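# Pass a ball on a roped ring to another stand

## Task

Get the ball off the stand it sits on and onto the second stand, which stands in the space between the benches beyond the reach of every gripper. Under the ball a ring rests on the stand's collar, and ropes run from the ring to a metal block on each arm's own bench; by the end the ring has to rest on the second stand's collar. A tipped or jerked ring lets the ball roll away. The attempt fails if the ball or the ring dips more than slightly below the collar of the lower stand, even for a moment while it is hanging. Positions are in the scene frame. Arm bases (metres; heading in degrees counter-clockwise from +x): arm1 x=-0.16 y=+1.39 z=+0.99 heading -89; arm2 x=-1.50 y=-0.34 z=+0.99 heading +23; arm3 x=+1.44 y=-0.26 z=+0.97 heading +172. At the end, open every gripper and pull the arms away; a result that stays in place only because a robot holds it does not count.

## Robot and tools

Setup: three identical i2rt Big YAM arms named arm1, arm2 and arm3. Each has six joints, a two-finger gripper and a wrist camera that, with joints 1 and 6 at zero and the hand level, rides on top of the hand looking toward the fingertips. The hand reaches roughly 1.0 m from the joint 1 axis. The ball can only get to the far stand by the arms pulling on their ropes (via the blocks) so the ring is carried across; no gripper touches the ball at the goal.

Frame: one scene frame for everything, origin on the floor, +z up. Base positions and headings are in the task. "hand" means the point between the fingertips; its z axis runs along the fingers and the fingers close along its y axis.

Tool execute_actions: argument "actions" is a list holding one action or none. An action is an object keyed by robot name; each robot gets {"joints": {...}}. Inside, each key is an absolute joint target (not an offset), named individually: joint1_rad to joint6_rad in radians and gripper_m in metres. Any subset of arms and joints may appear; all listed motions begin together and may finish at different moments. Ranges and done-tolerances: joint1_rad -2.879..2.879 (±0.045), rotation about the base, positive counter-clockwise seen from above, 0 points along the base heading; joint2_rad 0..3.141 (±0.14), shoulder, 0 = upper arm pointing backward about level, increasing lifts it up then forward; joint3_rad 0..3.019 (±0.09), elbow, 0 = folded, increasing opens; joint4_rad -1.692..1.57 (±0.055), hand pitch, positive tips fingers up; joint5_rad -1.57..1.57 (±0.03), sideways hand swing, positive toward the arm's right; joint6_rad -2.094..2.094 (±0.035), hand roll, positive clockwise viewed from behind; gripper_m 0..0.093 (±0.003), fingertip gap. Grip force is about 50-62 N per pad, lower on some units. Optional "cameras" takes names from arm1_cam_wrist, arm2_cam_wrist, arm3_cam_wrist, cam_low, cam_top or "all"; omitted or null means all, [] means none. An unknown key, name or out-of-range value rejects the whole call and nothing moves. Joints and arms left out may still be driving toward earlier targets.

Tool wait: "seconds" from 0 to 10; commands nothing new and returns state and images. Tool zoom_image: "camera" plus "region" [x0, y0, x1, y1] in pixels of that camera's latest full image (origin top-left, at most 504x504), giving a sharper crop. Tool finished_scene: "scene" number; ends the scene irreversibly and reports success. All images are 672x504; calibration (K, distortion, world-to-camera transform) is supplied per camera and may be slightly off.

Results: state per robot, including joint_positions, joint torques (drive output in joint order, noisy, offset, nonzero even unloaded), and joint_status per joint. "off_target": stopped short, possibly still pushing. "contact_stop" or "time_out": the joint abandons its target and holds where it halted, except that after time_out it may keep a target no further than 0.375, 0.375, 0.113, 0.225, 0.075, 0.3 rad (joints 1-6) from its position and keep pressing; on_its_own lists such behaviour, and its "held at" value is the target, not the position. Resend the reported position to relieve pushing. "joint command not followed" (with a "cause:" line) means the self/inter-arm collision check blocked that arm's joint targets; the gripper part still runs, blocked joints show "not_followed", and the arm may retry those targets on later actions until given passing ones. A "pictures" line lists the images' cameras in order. If a result reports a stop, later motion calls in the same reply are skipped.

Hazards: arms do not halt on contact and can press hard. A hard squeeze between two arms fails the run; hard impacts may too. The clearance check ignores fingers, gripper housings and wrist cameras and can react late, and no state line reports arm-to-arm contact. Arms move independently. Joints move at differing speeds, so the hand may sweep a wide arc between postures. Tiny target changes may produce no motion. A loaded joint that holds sags. Sustained loads heat motors: MOTOR HOT appears from 85 °C, and at 100 °C that arm goes limp (OVER-TEMPERATURE FAULT, joints report limit_stop_at_motor_heat; resend targets afterward). Do not drop or fling anything, jerk or tip the ring, let the ball or ring sag below the lower collar, or push anything off the work area or onto the floor. Loose objects can receive a brief nudge now and then.

Each tool is called after "Call:" as a command line: name --argument value for each argument, lists and objects as JSON in quotes; but a table of rows of numbers goes row by row, as --pt "numbers of a row", without its own name.

## Session

I'll start by looking at the scene.

Call:
execute_actions --actions '[]'

Scene clock: 0.00 s.
Joint torques (N m, as the arm reports them, + toward a larger angle): no reading
Motor temperatures (°C, as the motors report them): arm1=[28 31 30 29 31 28] | arm2=[27 29 29 29 28 30] | arm3=[29 31 29 28 29 29]
arm1.joint_positions: joint1_rad=-0.464 joint2_rad=+0.275 joint3_rad=+1.521 joint4_rad=-1.505 joint5_rad=-0.255 joint6_rad=-0.479 gripper_m=+0.094
arm1.joint_status: not commanded
arm1.hand: x=-0.1244 y=+1.3484 z=+1.5862 quat_wxyz=(-0.283, -0.488, -0.616, +0.549) (m; scene frame)
arm2.joint_positions: joint1_rad=-0.724 joint2_rad=+0.541 joint3_rad=+1.324 joint4_rad=-1.562 joint5_rad=+0.125 joint6_rad=+0.349 gripper_m=+0.094
arm2.joint_status: not commanded
arm2.hand: x=-1.3369 y=-0.4178 z=+1.4741 quat_wxyz=(-0.385, -0.328, -0.862, +0.048) (m; scene frame)
arm3.joint_positions: joint1_rad=-0.437 joint2_rad=+0.618 joint3_rad=+1.442 joint4_rad=-1.256 joint5_rad=+0.092 joint6_rad=-0.515 gripper_m=+0.094
arm3.joint_status: not commanded
arm3.hand: x=+1.2594 y=-0.1160 z=+1.5588 quat_wxyz=(-0.312, +0.839, -0.051, -0.443) (m; scene frame)
pictures: arm1_cam_wrist, arm2_cam_wrist, arm3_cam_wrist, cam_low, cam_top
Images, in order (width x height): arm1_cam_wrist 672x504, arm2_cam_wrist 672x504, arm3_cam_wrist 672x504, cam_low 672x504, cam_top 672x504.

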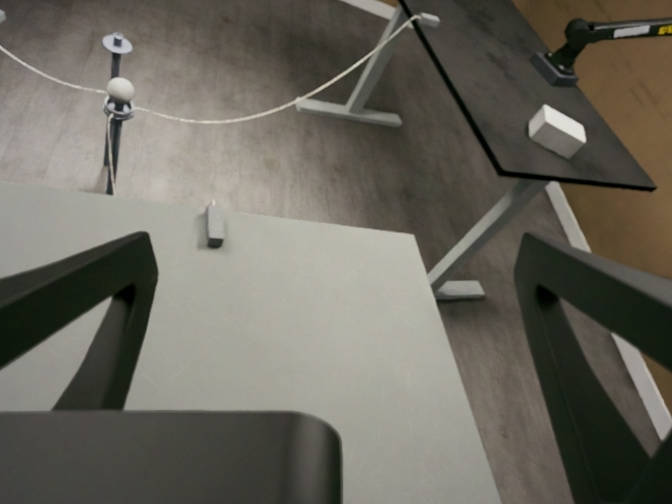

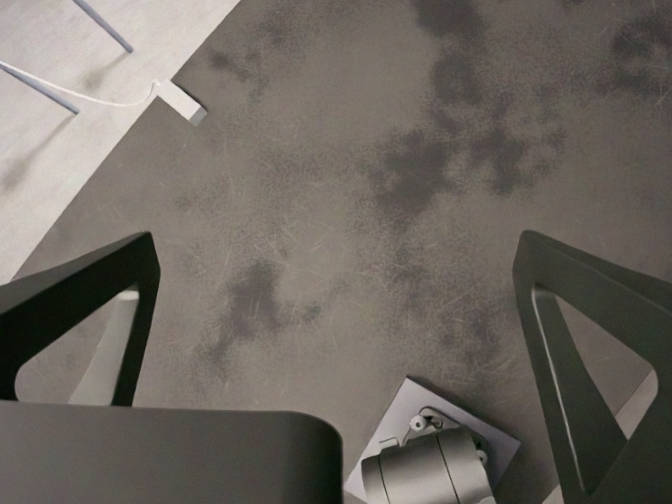

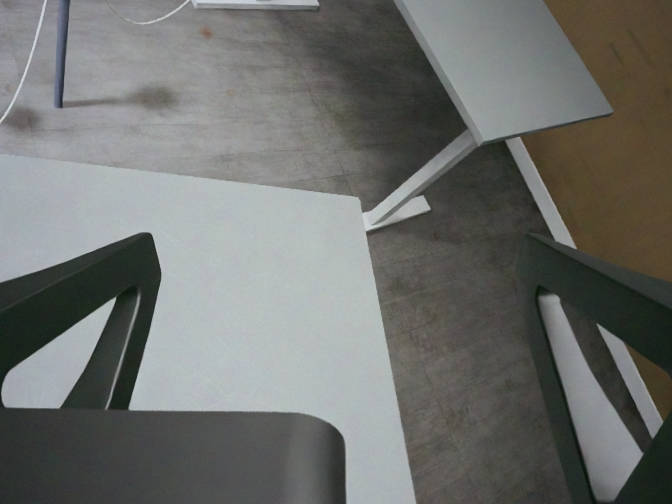

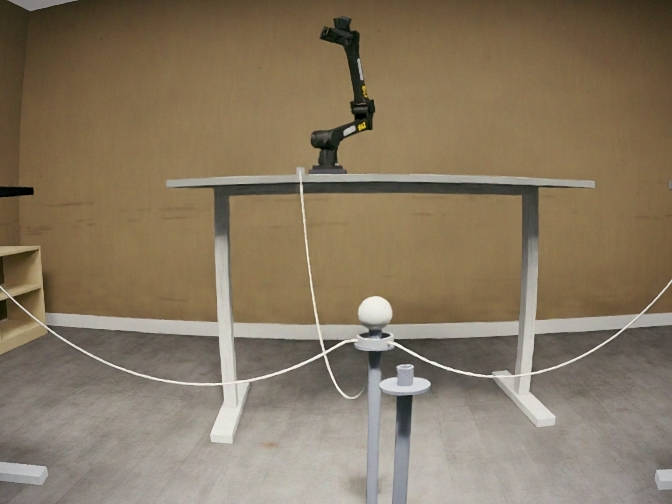

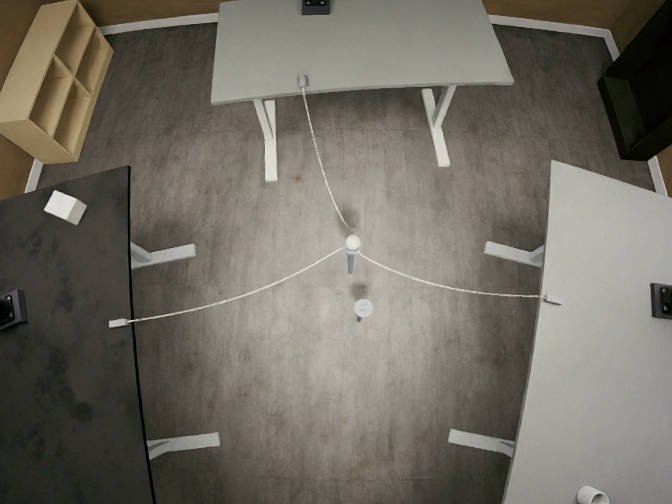

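Call:
zoom_image --camera "cam_low" --region '[300, 270, 480, 430]'

Call:
zoom_image --camera "cam_top" --region '[300, 210, 420, 340]'

Call:
zoom_image --camera "cam_top" --region '[270, 50, 340, 120]'

Call:
zoom_image --camera "cam_top" --region '[90, 290, 160, 360]'

Call:
zoom_image --camera "cam_top" --region '[520, 265, 590, 335]'

Region (300, 270, 480, 430) of cam_low's 672x504 image, scaled by 2.800, with more detail than that image has.

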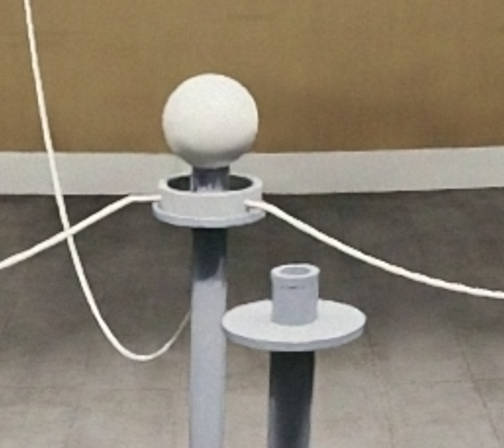

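Region (300, 210, 420, 340) of cam_top's 672x504 image, scaled by 3.877, with more detail than that image has; it fills the left 465 columns of this view, and the rest is white.

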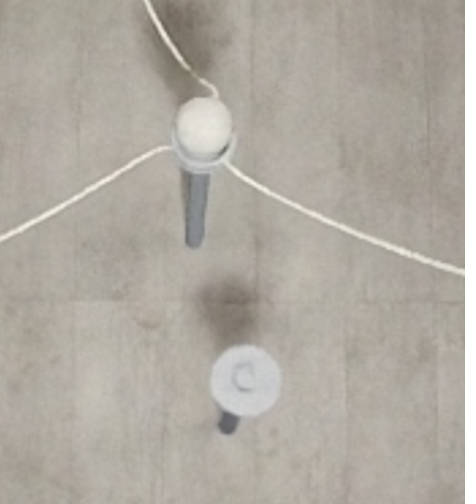

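Region (270, 50, 340, 120) of cam_top's 672x504 image, scaled by 7.200, with more detail than that image has.

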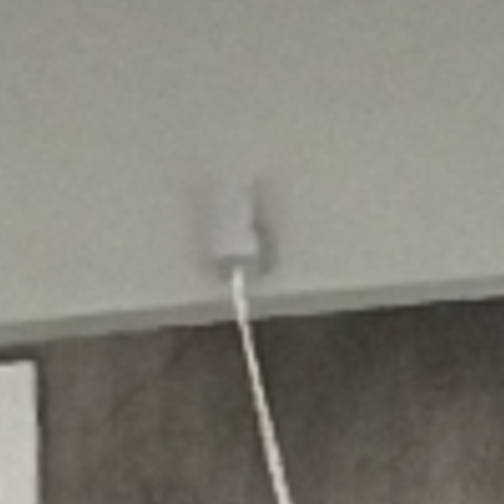

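Region (90, 290, 160, 360) of cam_top's 672x504 image, scaled by 7.200, with more detail than that image has.

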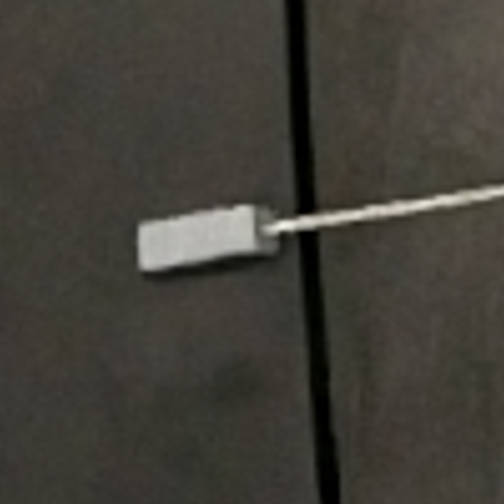

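Region (520, 265, 590, 335) of cam_top's 672x504 image, scaled by 7.200, with more detail than that image has.

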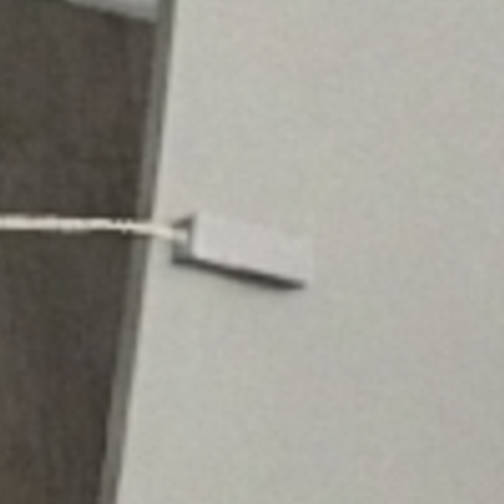

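Call:
zoom_image --camera "cam_top" --region '[280, 0, 360, 40]'

Call:
zoom_image --camera "cam_top" --region '[0, 270, 70, 350]'

Call:
zoom_image --camera "cam_top" --region '[612, 265, 672, 335]'

Call:
zoom_image --camera "cam_low" --region '[270, 0, 420, 200]'

Call:
zoom_image --camera "cam_low" --region '[340, 290, 410, 360]'

Region (280, 0, 360, 40) of cam_top's 672x504 image, scaled by 6.300, with more detail than that image has.

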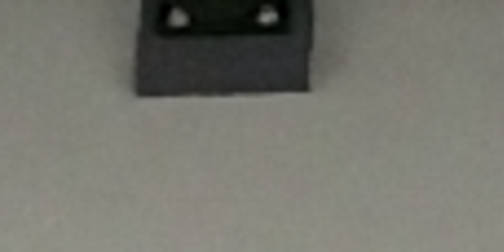

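Region (0, 270, 70, 350) of cam_top's 672x504 image, scaled by 6.300, with more detail than that image has; it fills the left 441 columns of this view, and the rest is white.

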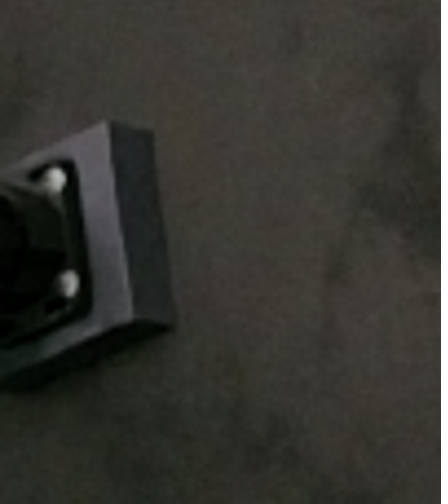

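Region (612, 265, 672, 335) of cam_top's 672x504 image, scaled by 7.200, with more detail than that image has; it fills the left 432 columns of this view, and the rest is white.

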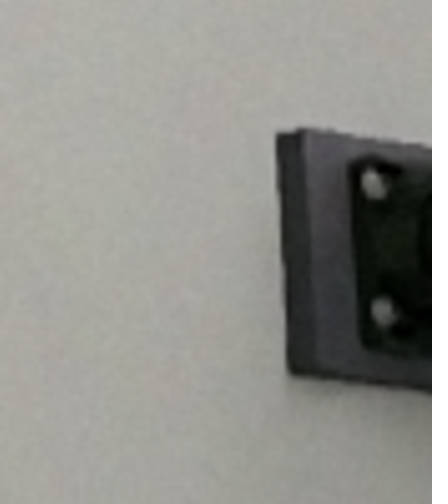

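Region (270, 0, 420, 200) of cam_low's 672x504 image, scaled by 2.520, with more detail than that image has; it fills the left 378 columns of this view, and the rest is white.

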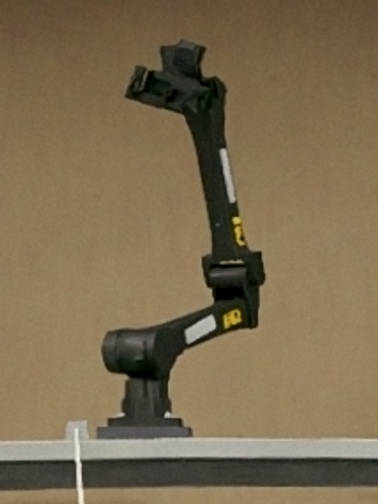

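Region (340, 290, 410, 360) of cam_low's 672x504 image, scaled by 7.200, with more detail than that image has.

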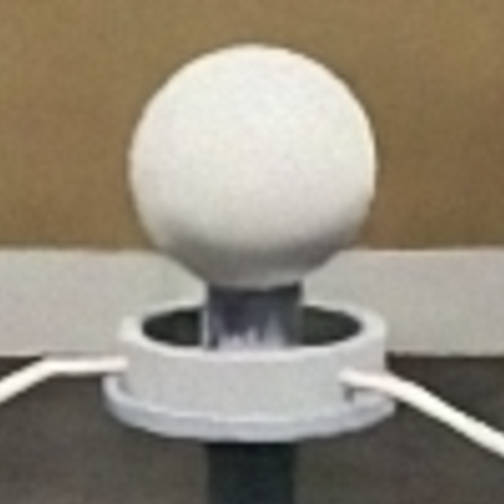

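Call:
execute_actions --actions '[{"arm1": {"joints": {"joint1_rad": -0.085, "joint2_rad": 1.82, "joint3_rad": 1.408, "joint4_rad": -0.89, "joint5_rad": 0.0, "joint6_rad": -0.17, "gripper_m": 0.093}}, "arm2": {"joints": {"joint1_rad": -0.43, "joint2_rad": 1.82, "joint3_rad": 1.408, "joint4_rad": -0.89, "joint5_rad": 0.0, "joint6_rad": -0.23, "gripper_m": 0.093}}, "arm3": {"joints": {"joint1_rad": 0.109, "joint2_rad": 1.82, "joint3_rad": 1.408, "joint4_rad": -0.89, "joint5_rad": 0.0, "joint6_rad": 0.19, "gripper_m": 0.093}}}]'

Scene clock: 121.93 s.
Joint torques (N m, as the arm reports them, + toward a larger angle): arm1=[  0.55 -18.69  11.3    1.26   0.02   0.15] | arm2=[  0.96 -18.71   9.82   1.01  -0.16   0.01] | arm3=[ -0.07 -19.59   8.09   1.45  -0.11   0.09]
Motor temperatures (°C, as the motors report them): arm1=[28 32 33 29 31 28] | arm2=[27 30 34 29 28 30] | arm3=[29 31 35 28 29 29]
arm1.joint_positions: joint1_rad=-0.090 joint2_rad=+1.829 joint3_rad=+1.385 joint4_rad=-0.903 joint5_rad=-0.003 joint6_rad=-0.183 gripper_m=+0.093
arm1.joint_status: all done
arm1.hand: x=-0.2036 y=+0.8079 z=+1.0681 quat_wxyz=(-0.067, -0.664, -0.738, +0.096) (m; scene frame)
arm2.joint_positions: joint1_rad=-0.433 joint2_rad=+1.817 joint3_rad=+1.395 joint4_rad=-0.902 joint5_rad=+0.002 joint6_rad=-0.219 gripper_m=+0.093
arm2.joint_status: all done
arm2.hand: x=-0.9094 y=-0.3562 z=+1.0795 quat_wxyz=(-0.123, +0.093, -0.988, +0.012) (m; scene frame)
arm3.joint_positions: joint1_rad=+0.115 joint2_rad=+1.831 joint3_rad=+1.393 joint4_rad=-0.904 joint5_rad=+0.000 joint6_rad=+0.182 gripper_m=+0.093
arm3.joint_status: all done
arm3.hand: x=+0.8582 y=-0.2439 z=+1.0558 quat_wxyz=(+0.010, +0.988, -0.101, -0.117) (m; scene frame)
pictures: arm1_cam_wrist, arm2_cam_wrist, arm3_cam_wrist, cam_low, cam_top
camera_calibration (this result's frames):
arm1_cam_wrist: T_world_to_cam=[[-0.993099, -0.0972949, 0.0654807, -0.194199], [-0.0663058, 0.926343, 0.3708, -1.15506], [-0.0967345, 0.363899, -0.926402, 0.796084], [0, 0, 0, 1]] pos_world=[-0.192438, 0.761395, 1.17851]
arm2_cam_wrist: T_world_to_cam=[[0.167853, -0.984283, 0.0548856, -0.261864], [-0.911729, -0.133823, 0.388382, -1.29748], [-0.374933, -0.115232, -0.919862, 0.733335], [0, 0, 0, 1]] pos_world=[-0.864049, -0.346878, 1.19286]
arm3_cam_wrist: T_world_to_cam=[[0.19367, 0.980896, -0.0182789, 0.088658], [0.913181, -0.173428, 0.368814, -1.2073], [0.358598, -0.0881202, -0.929324, 0.779731], [0, 0, 0, 1]] pos_world=[0.805702, -0.227633, 1.17151]
Images, in order (width x height): arm1_cam_wrist 672x504, arm2_cam_wrist 672x504, arm3_cam_wrist 672x504, cam_low 672x504, cam_top 672x504.

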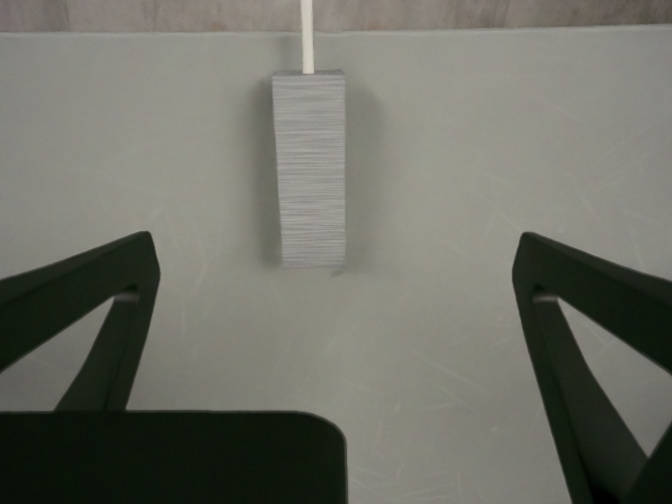

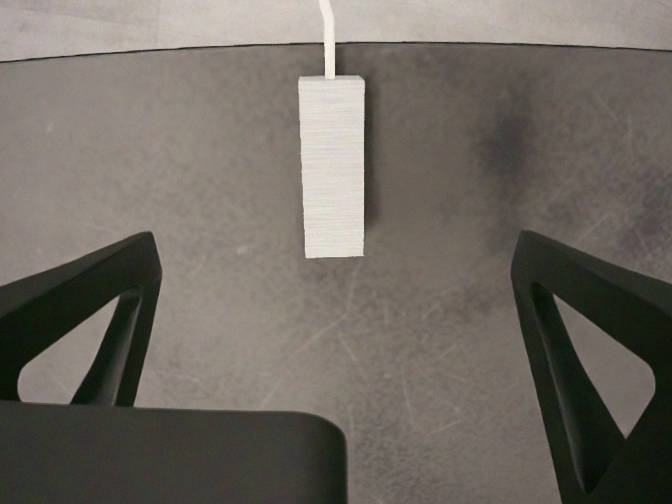

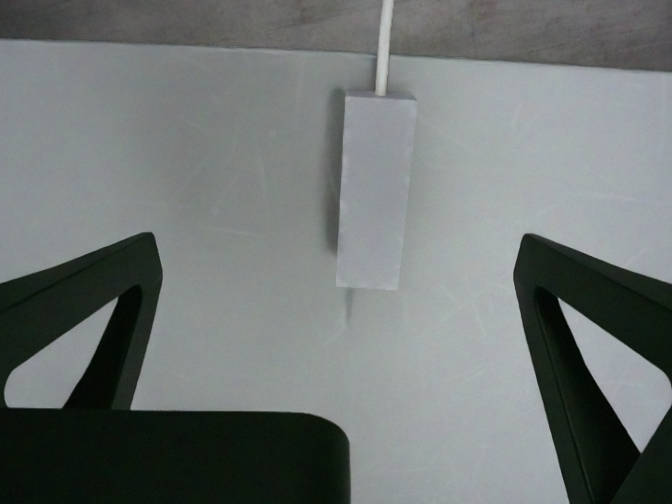

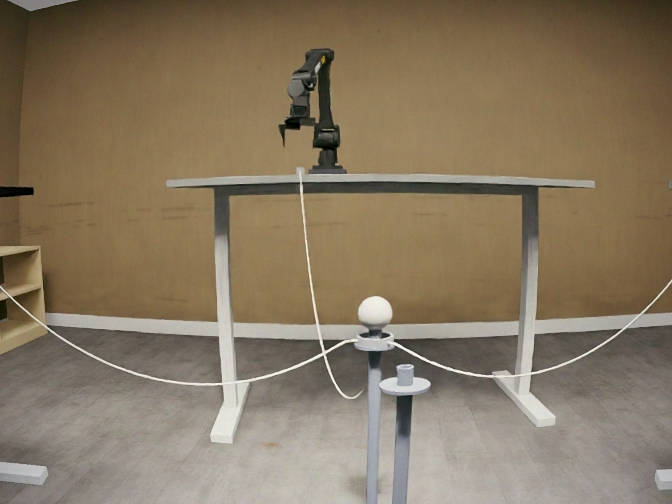

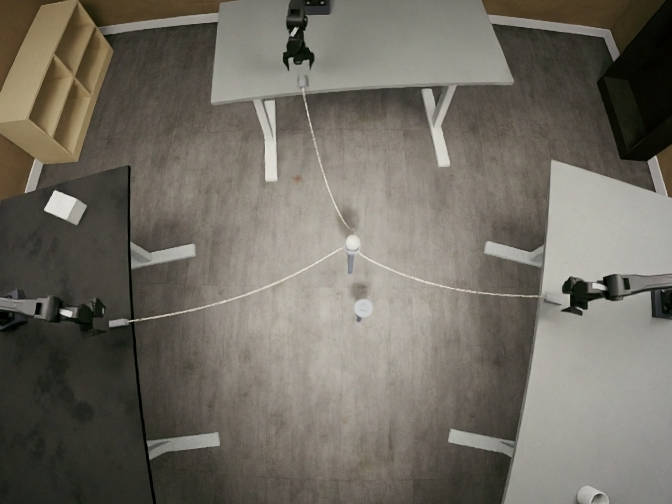

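Call:
execute_actions --actions '[{"arm1": {"joints": {"joint1_rad": -0.08, "joint2_rad": 1.885, "joint3_rad": 1.318, "joint4_rad": -0.735, "joint6_rad": -0.17}}, "arm2": {"joints": {"joint1_rad": -0.447, "joint2_rad": 1.895, "joint3_rad": 1.305, "joint4_rad": -0.712, "joint6_rad": -0.23}}, "arm3": {"joints": {"joint1_rad": 0.08, "joint2_rad": 1.875, "joint3_rad": 1.333, "joint4_rad": -0.76, "joint6_rad": 0.18}}}]' --cameras '["arm1_cam_wrist", "arm2_cam_wrist", "arm3_cam_wrist", "cam_low"]'

Scene clock: 210.23 s.
Joint torques (N m, as the arm reports them, + toward a larger angle): arm1=[  0.9  -18.57   9.84   1.45   0.03   0.14] | arm2=[ -0.26 -18.88   8.38   0.97  -0.15   0.  ] | arm3=[ -0.12 -19.85   7.11   1.96  -0.13  -0.03]
Motor temperatures (°C, as the motors report them): arm1=[28 34 37 29 31 28] | arm2=[27 34 35 29 28 30] | arm3=[29 34 36 28 29 29]
arm1.joint_positions: joint1_rad=-0.089 joint2_rad=+1.892 joint3_rad=+1.304 joint4_rad=-0.751 joint5_rad=-0.003 joint6_rad=-0.183 gripper_m=+0.093
arm1.joint_status: all done
arm1.hand: x=-0.2036 y=+0.8112 z=+1.0093 quat_wxyz=(-0.069, -0.664, -0.738, +0.098) (m; scene frame)
arm2.joint_positions: joint1_rad=-0.438 joint2_rad=+1.895 joint3_rad=+1.302 joint4_rad=-0.724 joint5_rad=+0.002 joint6_rad=-0.219 gripper_m=+0.093
arm2.joint_status: all done
arm2.hand: x=-0.9131 y=-0.3584 z=+1.0092 quat_wxyz=(-0.125, +0.090, -0.988, +0.012) (m; scene frame)
arm3.joint_positions: joint1_rad=+0.084 joint2_rad=+1.877 joint3_rad=+1.329 joint4_rad=-0.780 joint5_rad=+0.000 joint6_rad=+0.182 gripper_m=+0.093
arm3.joint_status: all done
arm3.hand: x=+0.8594 y=-0.2260 z=+1.0113 quat_wxyz=(+0.008, +0.985, -0.116, -0.123) (m; scene frame)
pictures: arm1_cam_wrist, arm2_cam_wrist, arm3_cam_wrist, cam_low
camera_calibration (this result's frames):
arm1_cam_wrist: T_world_to_cam=[[-0.992982, -0.0977114, 0.0666272, -0.190888], [-0.0669013, 0.92866, 0.364849, -1.13233], [-0.0975239, 0.357831, -0.92868, 0.747416], [0, 0, 0, 1]] pos_world=[-0.192412, 0.765446, 1.11996]
arm2_cam_wrist: T_world_to_cam=[[0.162577, -0.985101, 0.0560838, -0.265805], [-0.914723, -0.129164, 0.382881, -1.26935], [-0.369932, -0.113549, -0.922094, 0.674506], [0, 0, 0, 1]] pos_world=[-0.868367, -0.34921, 1.12287]
arm3_cam_wrist: T_world_to_cam=[[0.223256, 0.974538, -0.0207855, 0.0458094], [0.912425, -0.201428, 0.356239, -1.18184], [0.342982, -0.0984976, -0.934164, 0.755458], [0, 0, 0, 1]] pos_world=[0.809001, -0.208287, 1.12769]
Images, in order (width x height): arm1_cam_wrist 672x504, arm2_cam_wrist 672x504, arm3_cam_wrist 672x504, cam_low 672x504.

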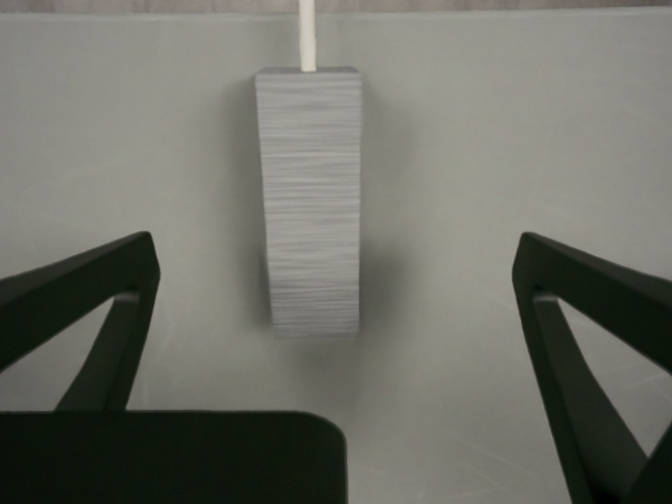

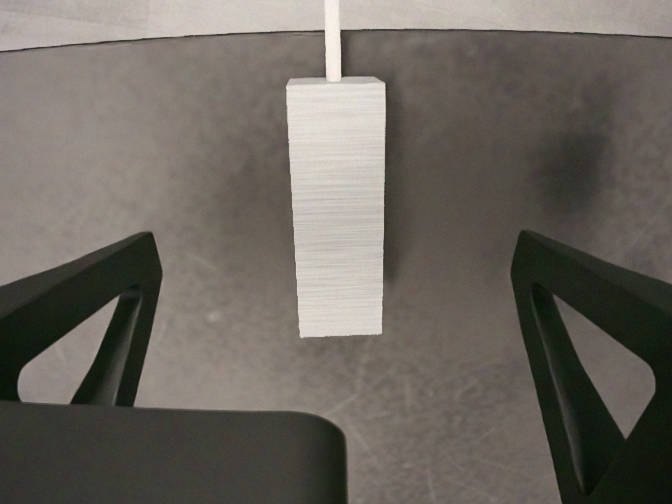

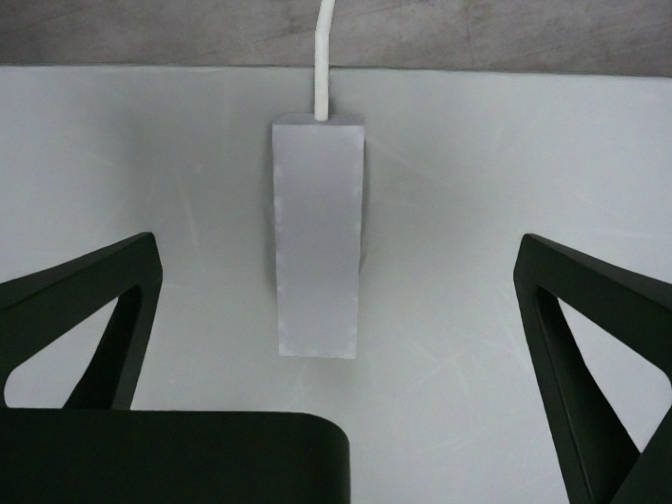

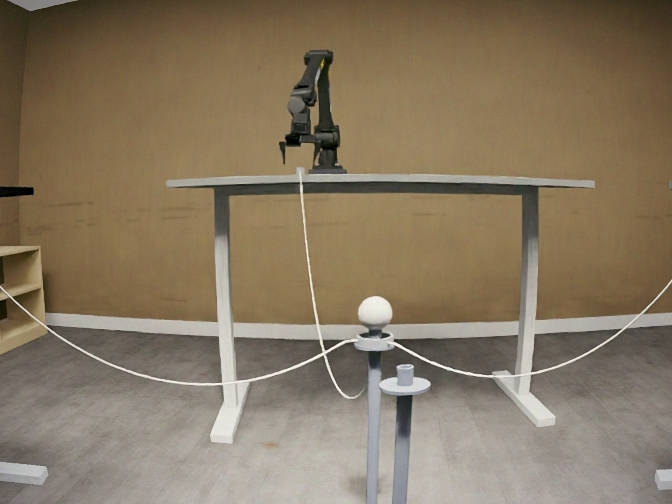

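Call:
execute_actions --actions '[{"arm1": {"joints": {"joint1_rad": -0.07, "joint2_rad": 1.951, "joint3_rad": 1.288, "joint4_rad": -0.639, "gripper_m": 0.065}}, "arm2": {"joints": {"joint1_rad": -0.45, "joint2_rad": 1.961, "joint3_rad": 1.275, "joint4_rad": -0.616, "gripper_m": 0.065}}, "arm3": {"joints": {"joint1_rad": 0.088, "joint2_rad": 1.946, "joint3_rad": 1.301, "joint4_rad": -0.657, "gripper_m": 0.065}}}]' --cameras '["arm1_cam_wrist", "arm2_cam_wrist", "arm3_cam_wrist", "cam_low"]'

Scene clock: 267.13 s.
Joint torques (N m, as the arm reports them, + toward a larger angle): arm1=[  0.63 -17.67   8.42   1.36   0.01   0.1 ] | arm2=[  0.1  -18.15   7.71   1.03  -0.17  -0.02] | arm3=[  0.43 -19.74   6.34   1.74  -0.13  -0.03]
Motor temperatures (°C, as the motors report them): arm1=[28 35 37 29 31 28] | arm2=[27 35 35 29 28 30] | arm3=[29 34 36 28 29 29]
arm1.joint_positions: joint1_rad=-0.076 joint2_rad=+1.944 joint3_rad=+1.285 joint4_rad=-0.653 joint5_rad=-0.002 joint6_rad=-0.180 gripper_m=+0.065
arm1.joint_status: all done
arm1.hand: x=-0.1972 y=+0.8026 z=+0.9788 quat_wxyz=(-0.078, -0.659, -0.740, +0.109) (m; scene frame)
arm2.joint_positions: joint1_rad=-0.441 joint2_rad=+1.948 joint3_rad=+1.277 joint4_rad=-0.629 joint5_rad=+0.002 joint6_rad=-0.219 gripper_m=+0.065
arm2.joint_status: all done
arm2.hand: x=-0.9086 y=-0.3596 z=+0.9764 quat_wxyz=(-0.135, +0.089, -0.987, +0.014) (m; scene frame)
arm3.joint_positions: joint1_rad=+0.085 joint2_rad=+1.943 joint3_rad=+1.301 joint4_rad=-0.674 joint5_rad=+0.002 joint6_rad=+0.181 gripper_m=+0.065
arm3.joint_status: all done
arm3.hand: x=+0.8543 y=-0.2261 z=+0.9700 quat_wxyz=(+0.008, +0.985, -0.115, -0.130) (m; scene frame)
pictures: arm1_cam_wrist, arm2_cam_wrist, arm3_cam_wrist, cam_low
camera_calibration (this result's frames):
arm1_cam_wrist: T_world_to_cam=[[-0.991804, -0.105963, 0.0713911, -0.181113], [-0.0756823, 0.937402, 0.339926, -1.09714], [-0.102942, 0.331737, -0.937739, 0.751501], [0, 0, 0, 1]] pos_world=[-0.185302, 0.75997, 1.09059]
arm2_cam_wrist: T_world_to_cam=[[0.159068, -0.985457, 0.059761, -0.27279], [-0.922023, -0.126644, 0.365833, -1.24192], [-0.352945, -0.113293, -0.92876, 0.667848], [0, 0, 0, 1]] pos_world=[-0.86597, -0.350441, 1.09091]
arm3_cam_wrist: T_world_to_cam=[[0.221461, 0.974931, -0.021555, 0.048495], [0.917119, -0.200715, 0.344392, -1.1548], [0.331432, -0.0960379, -0.938578, 0.733409], [0, 0, 0, 1]] pos_world=[0.80527, -0.208628, 1.08711]
Images, in order (width x height): arm1_cam_wrist 672x504, arm2_cam_wrist 672x504, arm3_cam_wrist 672x504, cam_low 672x504.

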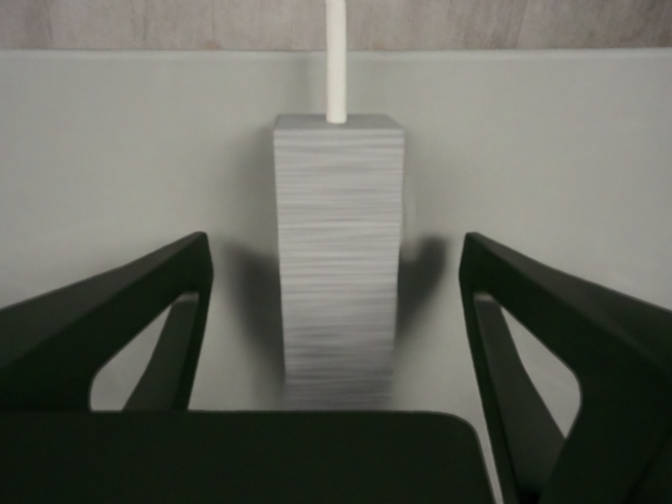

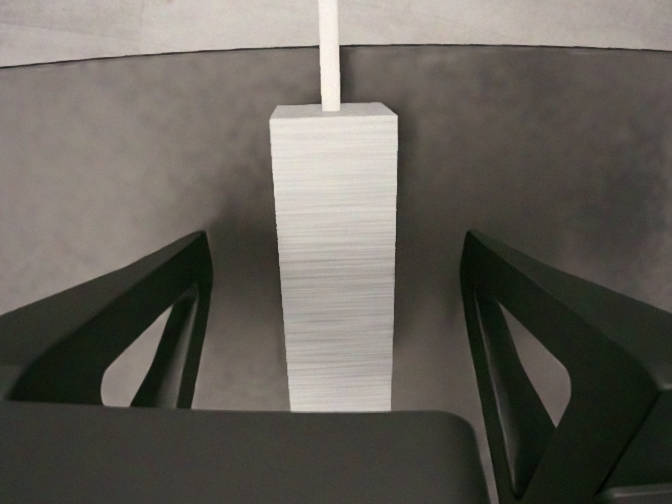

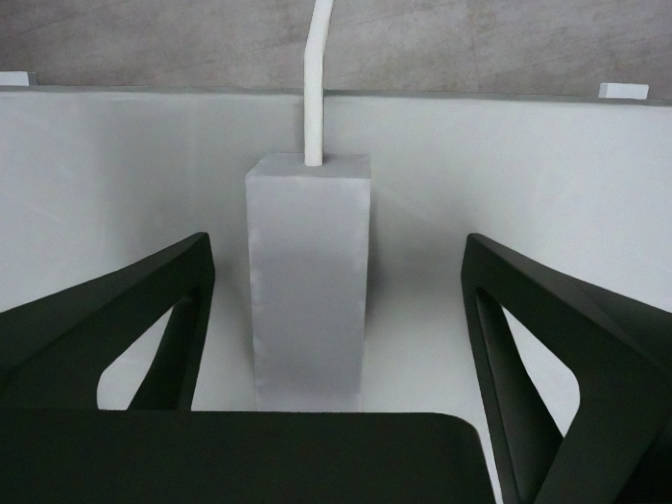

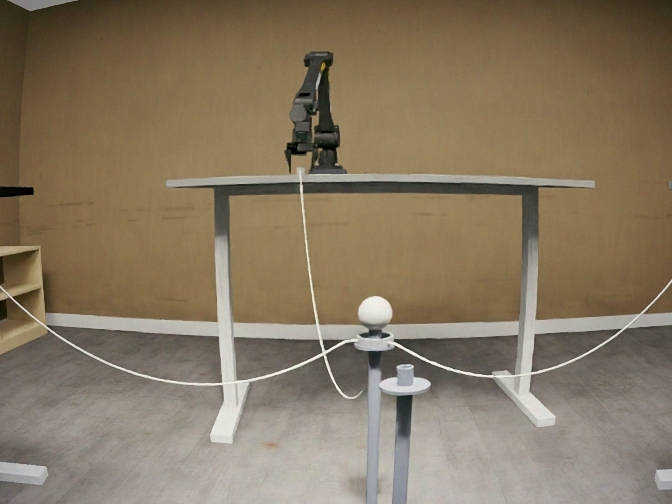

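Call:
zoom_image --camera "cam_low" --region '[270, 130, 340, 190]'

Region (270, 130, 340, 190) of cam_low's 672x504 image, scaled by 7.200, with more detail than that image has; it fills the top 432 rows of this view, and the rest is white.

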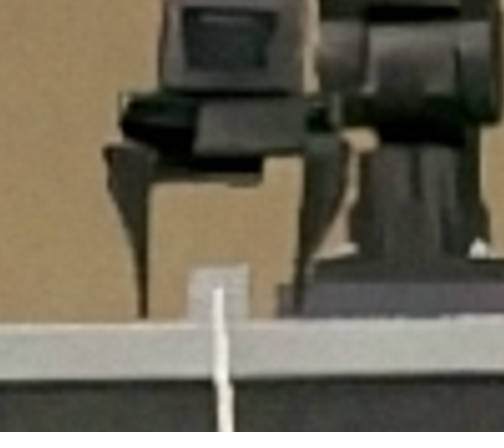

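Call:
execute_actions --actions '[{"arm1": {"joints": {"joint2_rad": 1.944, "joint3_rad": 1.288, "gripper_m": 0.015}}, "arm2": {"joints": {"gripper_m": 0.015}}, "arm3": {"joints": {"joint1_rad": 0.097, "gripper_m": 0.015}}}]' --cameras '["arm1_cam_wrist", "arm2_cam_wrist", "arm3_cam_wrist"]'

Scene clock: 296.43 s.
Joint torques (N m, as the arm reports them, + toward a larger angle): arm1=[  0.69 -18.24   8.49   1.36  -0.02   0.11] | arm2=[ -0.22 -18.16   7.68   0.97  -0.13   0.  ] | arm3=[  0.98 -19.35   6.4    1.82  -0.12  -0.04]
Motor temperatures (°C, as the motors report them): arm1=[28 35 37 29 31 28] | arm2=[27 35 35 29 28 30] | arm3=[29 34 35 28 29 29]
arm1.joint_positions: joint1_rad=-0.076 joint2_rad=+1.944 joint3_rad=+1.285 joint4_rad=-0.653 joint5_rad=-0.002 joint6_rad=-0.180 gripper_m=+0.025
arm1.joint_status: gripper_m off_target (ended at +0.025, target +0.015); the others done
arm1.hand: x=-0.1973 y=+0.8026 z=+0.9788 quat_wxyz=(-0.078, -0.659, -0.740, +0.109) (m; scene frame)
arm2.joint_positions: joint1_rad=-0.441 joint2_rad=+1.948 joint3_rad=+1.277 joint4_rad=-0.629 joint5_rad=+0.002 joint6_rad=-0.220 gripper_m=+0.025
arm2.joint_status: gripper_m off_target (ended at +0.025, target +0.015)
arm2.hand: x=-0.9086 y=-0.3595 z=+0.9764 quat_wxyz=(-0.135, +0.089, -0.987, +0.014) (m; scene frame)
arm3.joint_positions: joint1_rad=+0.086 joint2_rad=+1.943 joint3_rad=+1.301 joint4_rad=-0.674 joint5_rad=+0.000 joint6_rad=+0.181 gripper_m=+0.024
arm3.joint_status: gripper_m off_target (ended at +0.024, target +0.015); the others done
arm3.hand: x=+0.8542 y=-0.2269 z=+0.9700 quat_wxyz=(+0.009, +0.985, -0.115, -0.130) (m; scene frame)
pictures: arm1_cam_wrist, arm2_cam_wrist, arm3_cam_wrist
camera_calibration (this result's frames):
arm1_cam_wrist: T_world_to_cam=[[-0.991788, -0.105864, 0.0717529, -0.181607], [-0.075463, 0.937402, 0.339975, -1.09715], [-0.103253, 0.331769, -0.937693, 0.751362], [0, 0, 0, 1]] pos_world=[-0.18533, 0.759971, 1.09058]
arm2_cam_wrist: T_world_to_cam=[[0.159892, -0.985333, 0.0596028, -0.271778], [-0.921922, -0.127475, 0.365801, -1.24208], [-0.352838, -0.113438, -0.928783, 0.667924], [0, 0, 0, 1]] pos_world=[-0.865977, -0.350358, 1.09091]
arm3_cam_wrist: T_world_to_cam=[[0.220056, 0.975224, -0.0226387, 0.0516728], [0.917427, -0.199016, 0.344558, -1.15497], [0.331516, -0.0965915, -0.938492, 0.73306], [0, 0, 0, 1]] pos_world=[0.805206, -0.209442, 1.08709]
Images, in order (width x height): arm1_cam_wrist 672x504, arm2_cam_wrist 672x504, arm3_cam_wrist 672x504.

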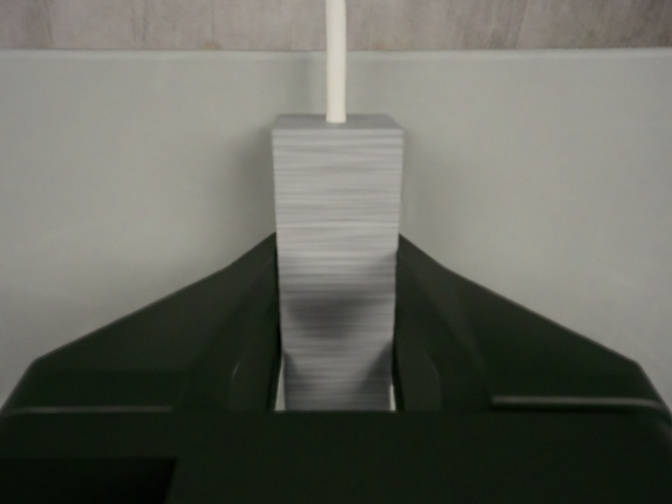

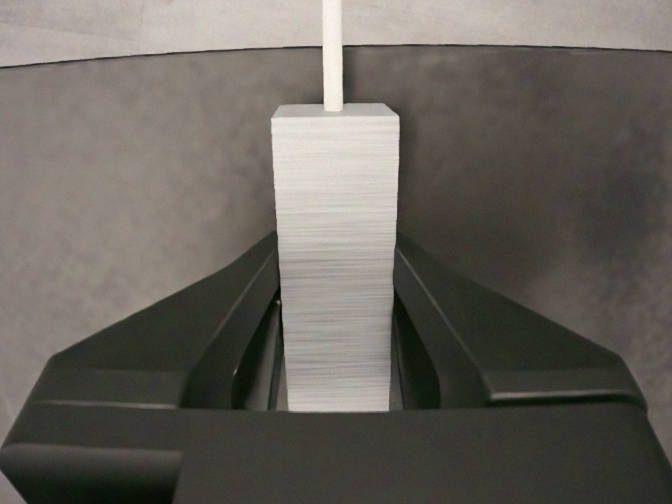

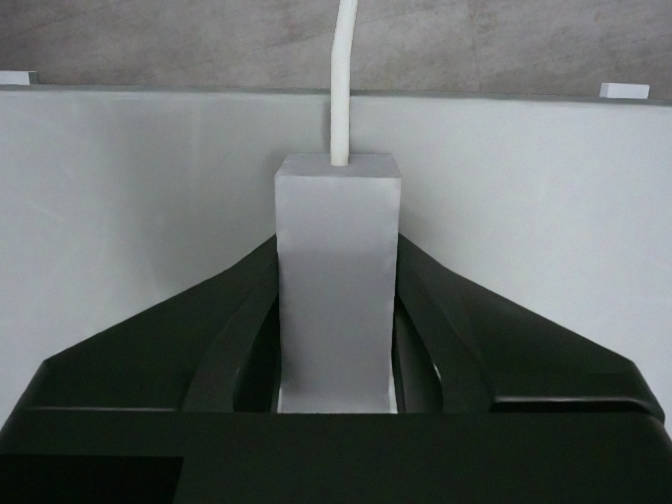

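Call:
execute_actions --actions '[{"arm1": {"joints": {"joint2_rad": 1.655, "joint3_rad": 1.16, "joint4_rad": -0.80}}, "arm2": {"joints": {"joint2_rad": 1.785, "joint3_rad": 1.345, "joint4_rad": -0.853}}, "arm3": {"joints": {"joint2_rad": 1.81, "joint3_rad": 1.23, "joint4_rad": -0.729}}}]' --cameras '["cam_low", "cam_top"]'

Scene clock: 396.70 s.
Joint torques (N m, as the arm reports them, + toward a larger angle): arm1=[  0.7  -14.95  11.54   0.61  -0.03   0.11] | arm2=[ -0.31 -16.83  11.33   0.26  -0.16   0.02] | arm3=[  0.89 -19.99   7.54   0.59  -0.14   0.  ]
Motor temperatures (°C, as the motors report them): arm1=[28 36 38 29 31 28] | arm2=[27 36 35 29 28 30] | arm3=[29 35 36 28 29 29]
arm1.joint_positions: joint1_rad=-0.076 joint2_rad=+1.656 joint3_rad=+1.129 joint4_rad=-0.795 joint5_rad=-0.002 joint6_rad=-0.180 gripper_m=+0.025
arm1.joint_status: all done
arm1.hand: x=-0.1911 y=+0.8785 z=+1.0632 quat_wxyz=(-0.075, -0.659, -0.741, +0.105) (m; scene frame)
arm2.joint_positions: joint1_rad=-0.441 joint2_rad=+1.772 joint3_rad=+1.312 joint4_rad=-0.844 joint5_rad=+0.002 joint6_rad=-0.220 gripper_m=+0.025
arm2.joint_status: all done
arm2.hand: x=-0.9269 y=-0.3597 z=+1.0745 quat_wxyz=(-0.132, +0.089, -0.987, +0.013) (m; scene frame)
arm3.joint_positions: joint1_rad=+0.086 joint2_rad=+1.843 joint3_rad=+1.220 joint4_rad=-0.719 joint5_rad=+0.000 joint6_rad=+0.181 gripper_m=+0.024
arm3.joint_status: all done
arm3.hand: x=+0.8903 y=-0.2288 z=+0.9924 quat_wxyz=(+0.008, +0.987, -0.115, -0.116) (m; scene frame)
pictures: cam_low, cam_top
Images, in order (width x height): cam_low 672x504, cam_top 672x504.

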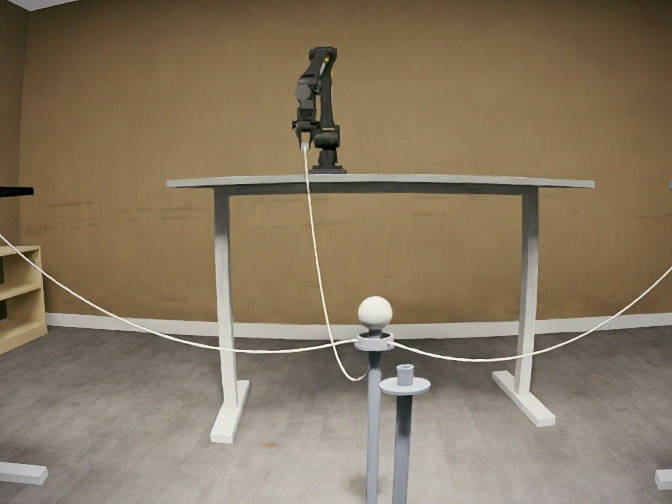

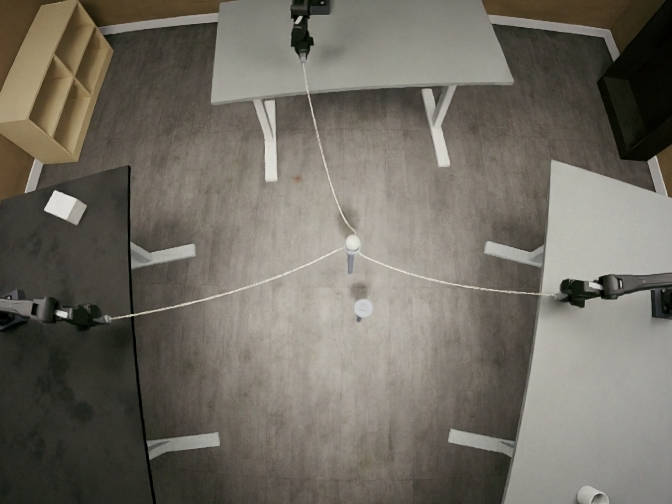

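Call:
zoom_image --camera "cam_low" --region '[330, 285, 420, 365]'

Call:
execute_actions --actions '[{"arm1": {"joints": {"joint1_rad": 0.35, "joint2_rad": 1.33, "joint3_rad": 0.97, "joint4_rad": -0.93, "joint6_rad": 0.3}}, "arm3": {"joints": {"joint1_rad": 0.215, "joint2_rad": 1.78, "joint3_rad": 1.25, "joint4_rad": -0.74, "joint6_rad": 0.5}}}]' --cameras '["cam_low", "cam_top"]'

Region (330, 285, 420, 365) of cam_low's 672x504 image, scaled by 5.600, with more detail than that image has.

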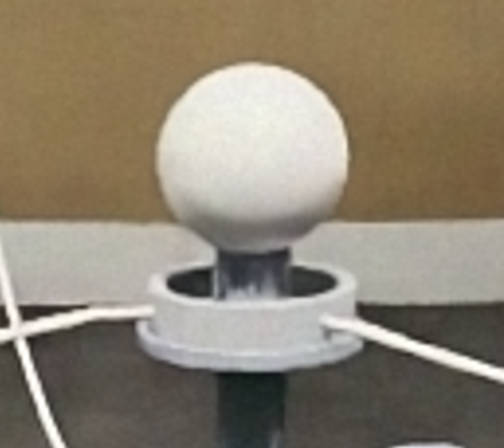

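Scene clock: 413.73 s.
Joint torques (N m, as the arm reports them, + toward a larger angle): arm1=[ -0.62 -10.33  11.44   0.64   0.01   0.14] | arm2=[ -0.43 -16.51  11.29   0.33  -0.16   0.  ] | arm3=[ -0.2  -21.66   8.65   0.33  -0.02   0.13]
Motor temperatures (°C, as the motors report them): arm1=[28 36 39 29 31 28] | arm2=[27 36 37 29 28 30] | arm3=[29 36 36 28 29 29]
arm1.joint_positions: joint1_rad=+0.358 joint2_rad=+1.327 joint3_rad=+0.950 joint4_rad=-0.925 joint5_rad=-0.002 joint6_rad=+0.286 gripper_m=+0.025
arm1.joint_status: all done
arm1.hand: x=-0.0065 y=+1.0015 z=+1.1245 quat_wxyz=(-0.118, -0.671, -0.729, +0.066) (m; scene frame)
arm2.joint_positions: joint1_rad=-0.441 joint2_rad=+1.772 joint3_rad=+1.312 joint4_rad=-0.844 joint5_rad=+0.002 joint6_rad=-0.220 gripper_m=+0.025
arm2.joint_status: not commanded
arm2.hand: x=-0.9269 y=-0.3597 z=+1.0745 quat_wxyz=(-0.132, +0.089, -0.987, +0.013) (m; scene frame)
arm3.joint_positions: joint1_rad=+0.223 joint2_rad=+1.819 joint3_rad=+1.220 joint4_rad=-0.727 joint5_rad=-0.001 joint6_rad=+0.492 gripper_m=+0.024
arm3.joint_status: all done
arm3.hand: x=+0.8909 y=-0.3050 z=+1.0046 quat_wxyz=(+0.036, +0.972, -0.200, -0.119) (m; scene frame)
pictures: cam_low, cam_top
Images, in order (width x height): cam_low 672x504, cam_top 672x504.

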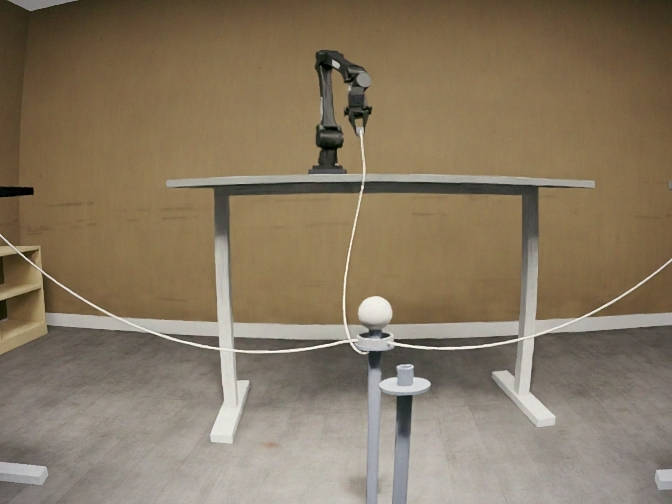

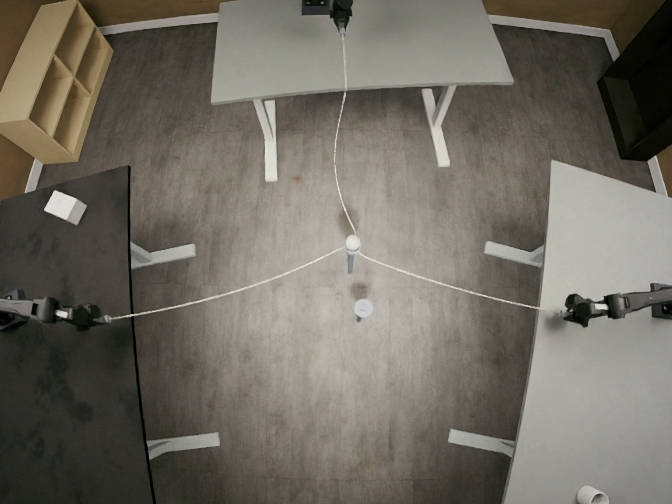

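Call:
execute_actions --actions '[{"arm1": {"joints": {"joint1_rad": 0.64, "joint2_rad": 1.048, "joint3_rad": 0.95, "joint4_rad": -1.193, "joint6_rad": 0.67}}, "arm2": {"joints": {"joint1_rad": -0.512, "joint6_rad": -0.58}}}]' --cameras '["cam_low", "cam_top"]'

Call:
zoom_image --camera "cam_low" --region '[330, 285, 420, 365]'

Scene clock: 445.57 s.
Joint torques (N m, as the arm reports them, + toward a larger angle): arm1=[-0.32 -6.71 12.12  0.49  0.02  0.14] | arm2=[  1.21 -16.69  11.28   0.28  -0.16  -0.01] | arm3=[  0.08 -21.17   8.86   0.57  -0.03   0.11]
Motor temperatures (°C, as the motors report them): arm1=[28 35 40 29 31 28] | arm2=[27 36 38 29 28 30] | arm3=[29 36 38 28 29 29]
arm1.joint_positions: joint1_rad=+0.647 joint2_rad=+1.044 joint3_rad=+0.929 joint4_rad=-1.184 joint5_rad=-0.001 joint6_rad=+0.656 gripper_m=+0.025
arm1.joint_status: all done
arm1.hand: x=+0.0495 y=+1.1250 z=+1.1980 quat_wxyz=(-0.133, -0.700, -0.702, +0.025) (m; scene frame)
arm2.joint_positions: joint1_rad=-0.520 joint2_rad=+1.772 joint3_rad=+1.312 joint4_rad=-0.844 joint5_rad=+0.000 joint6_rad=-0.569 gripper_m=+0.025
arm2.joint_status: all done
arm2.hand: x=-0.9305 y=-0.4045 z=+1.0740 quat_wxyz=(-0.126, +0.221, -0.966, +0.040) (m; scene frame)
arm3.joint_positions: joint1_rad=+0.223 joint2_rad=+1.819 joint3_rad=+1.220 joint4_rad=-0.727 joint5_rad=-0.001 joint6_rad=+0.492 gripper_m=+0.024
arm3.joint_status: not commanded
arm3.hand: x=+0.8909 y=-0.3050 z=+1.0046 quat_wxyz=(+0.036, +0.972, -0.200, -0.119) (m; scene frame)
pictures: cam_low, cam_top
Images, in order (width x height): cam_low 672x504, cam_top 672x504.

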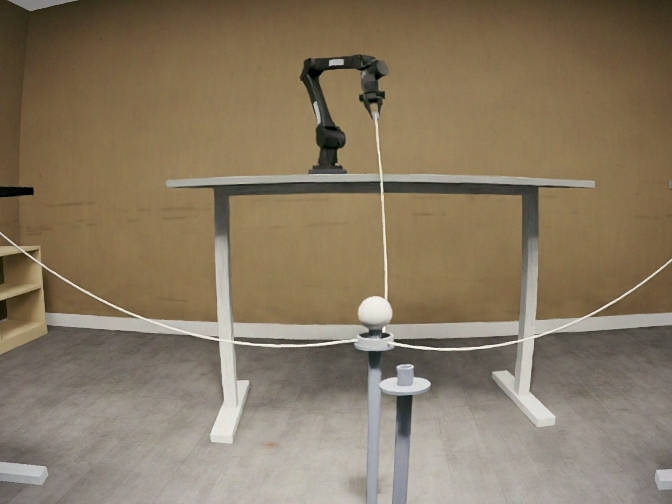

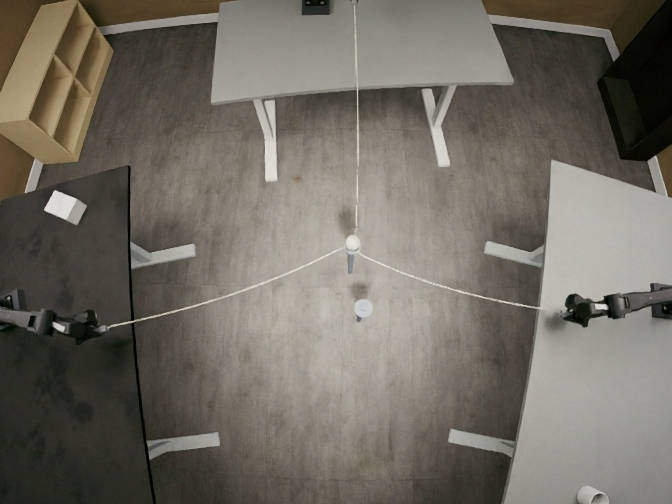

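Region (330, 285, 420, 365) of cam_low's 672x504 image, scaled by 5.600, with more detail than that image has.

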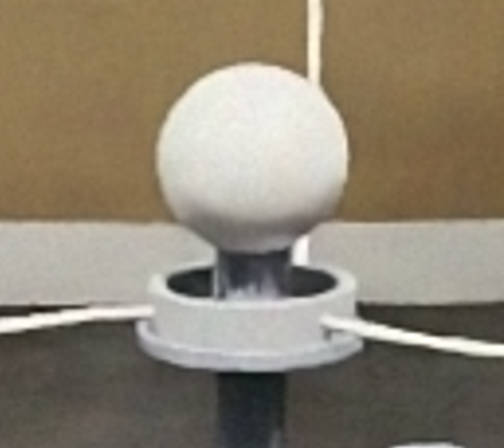

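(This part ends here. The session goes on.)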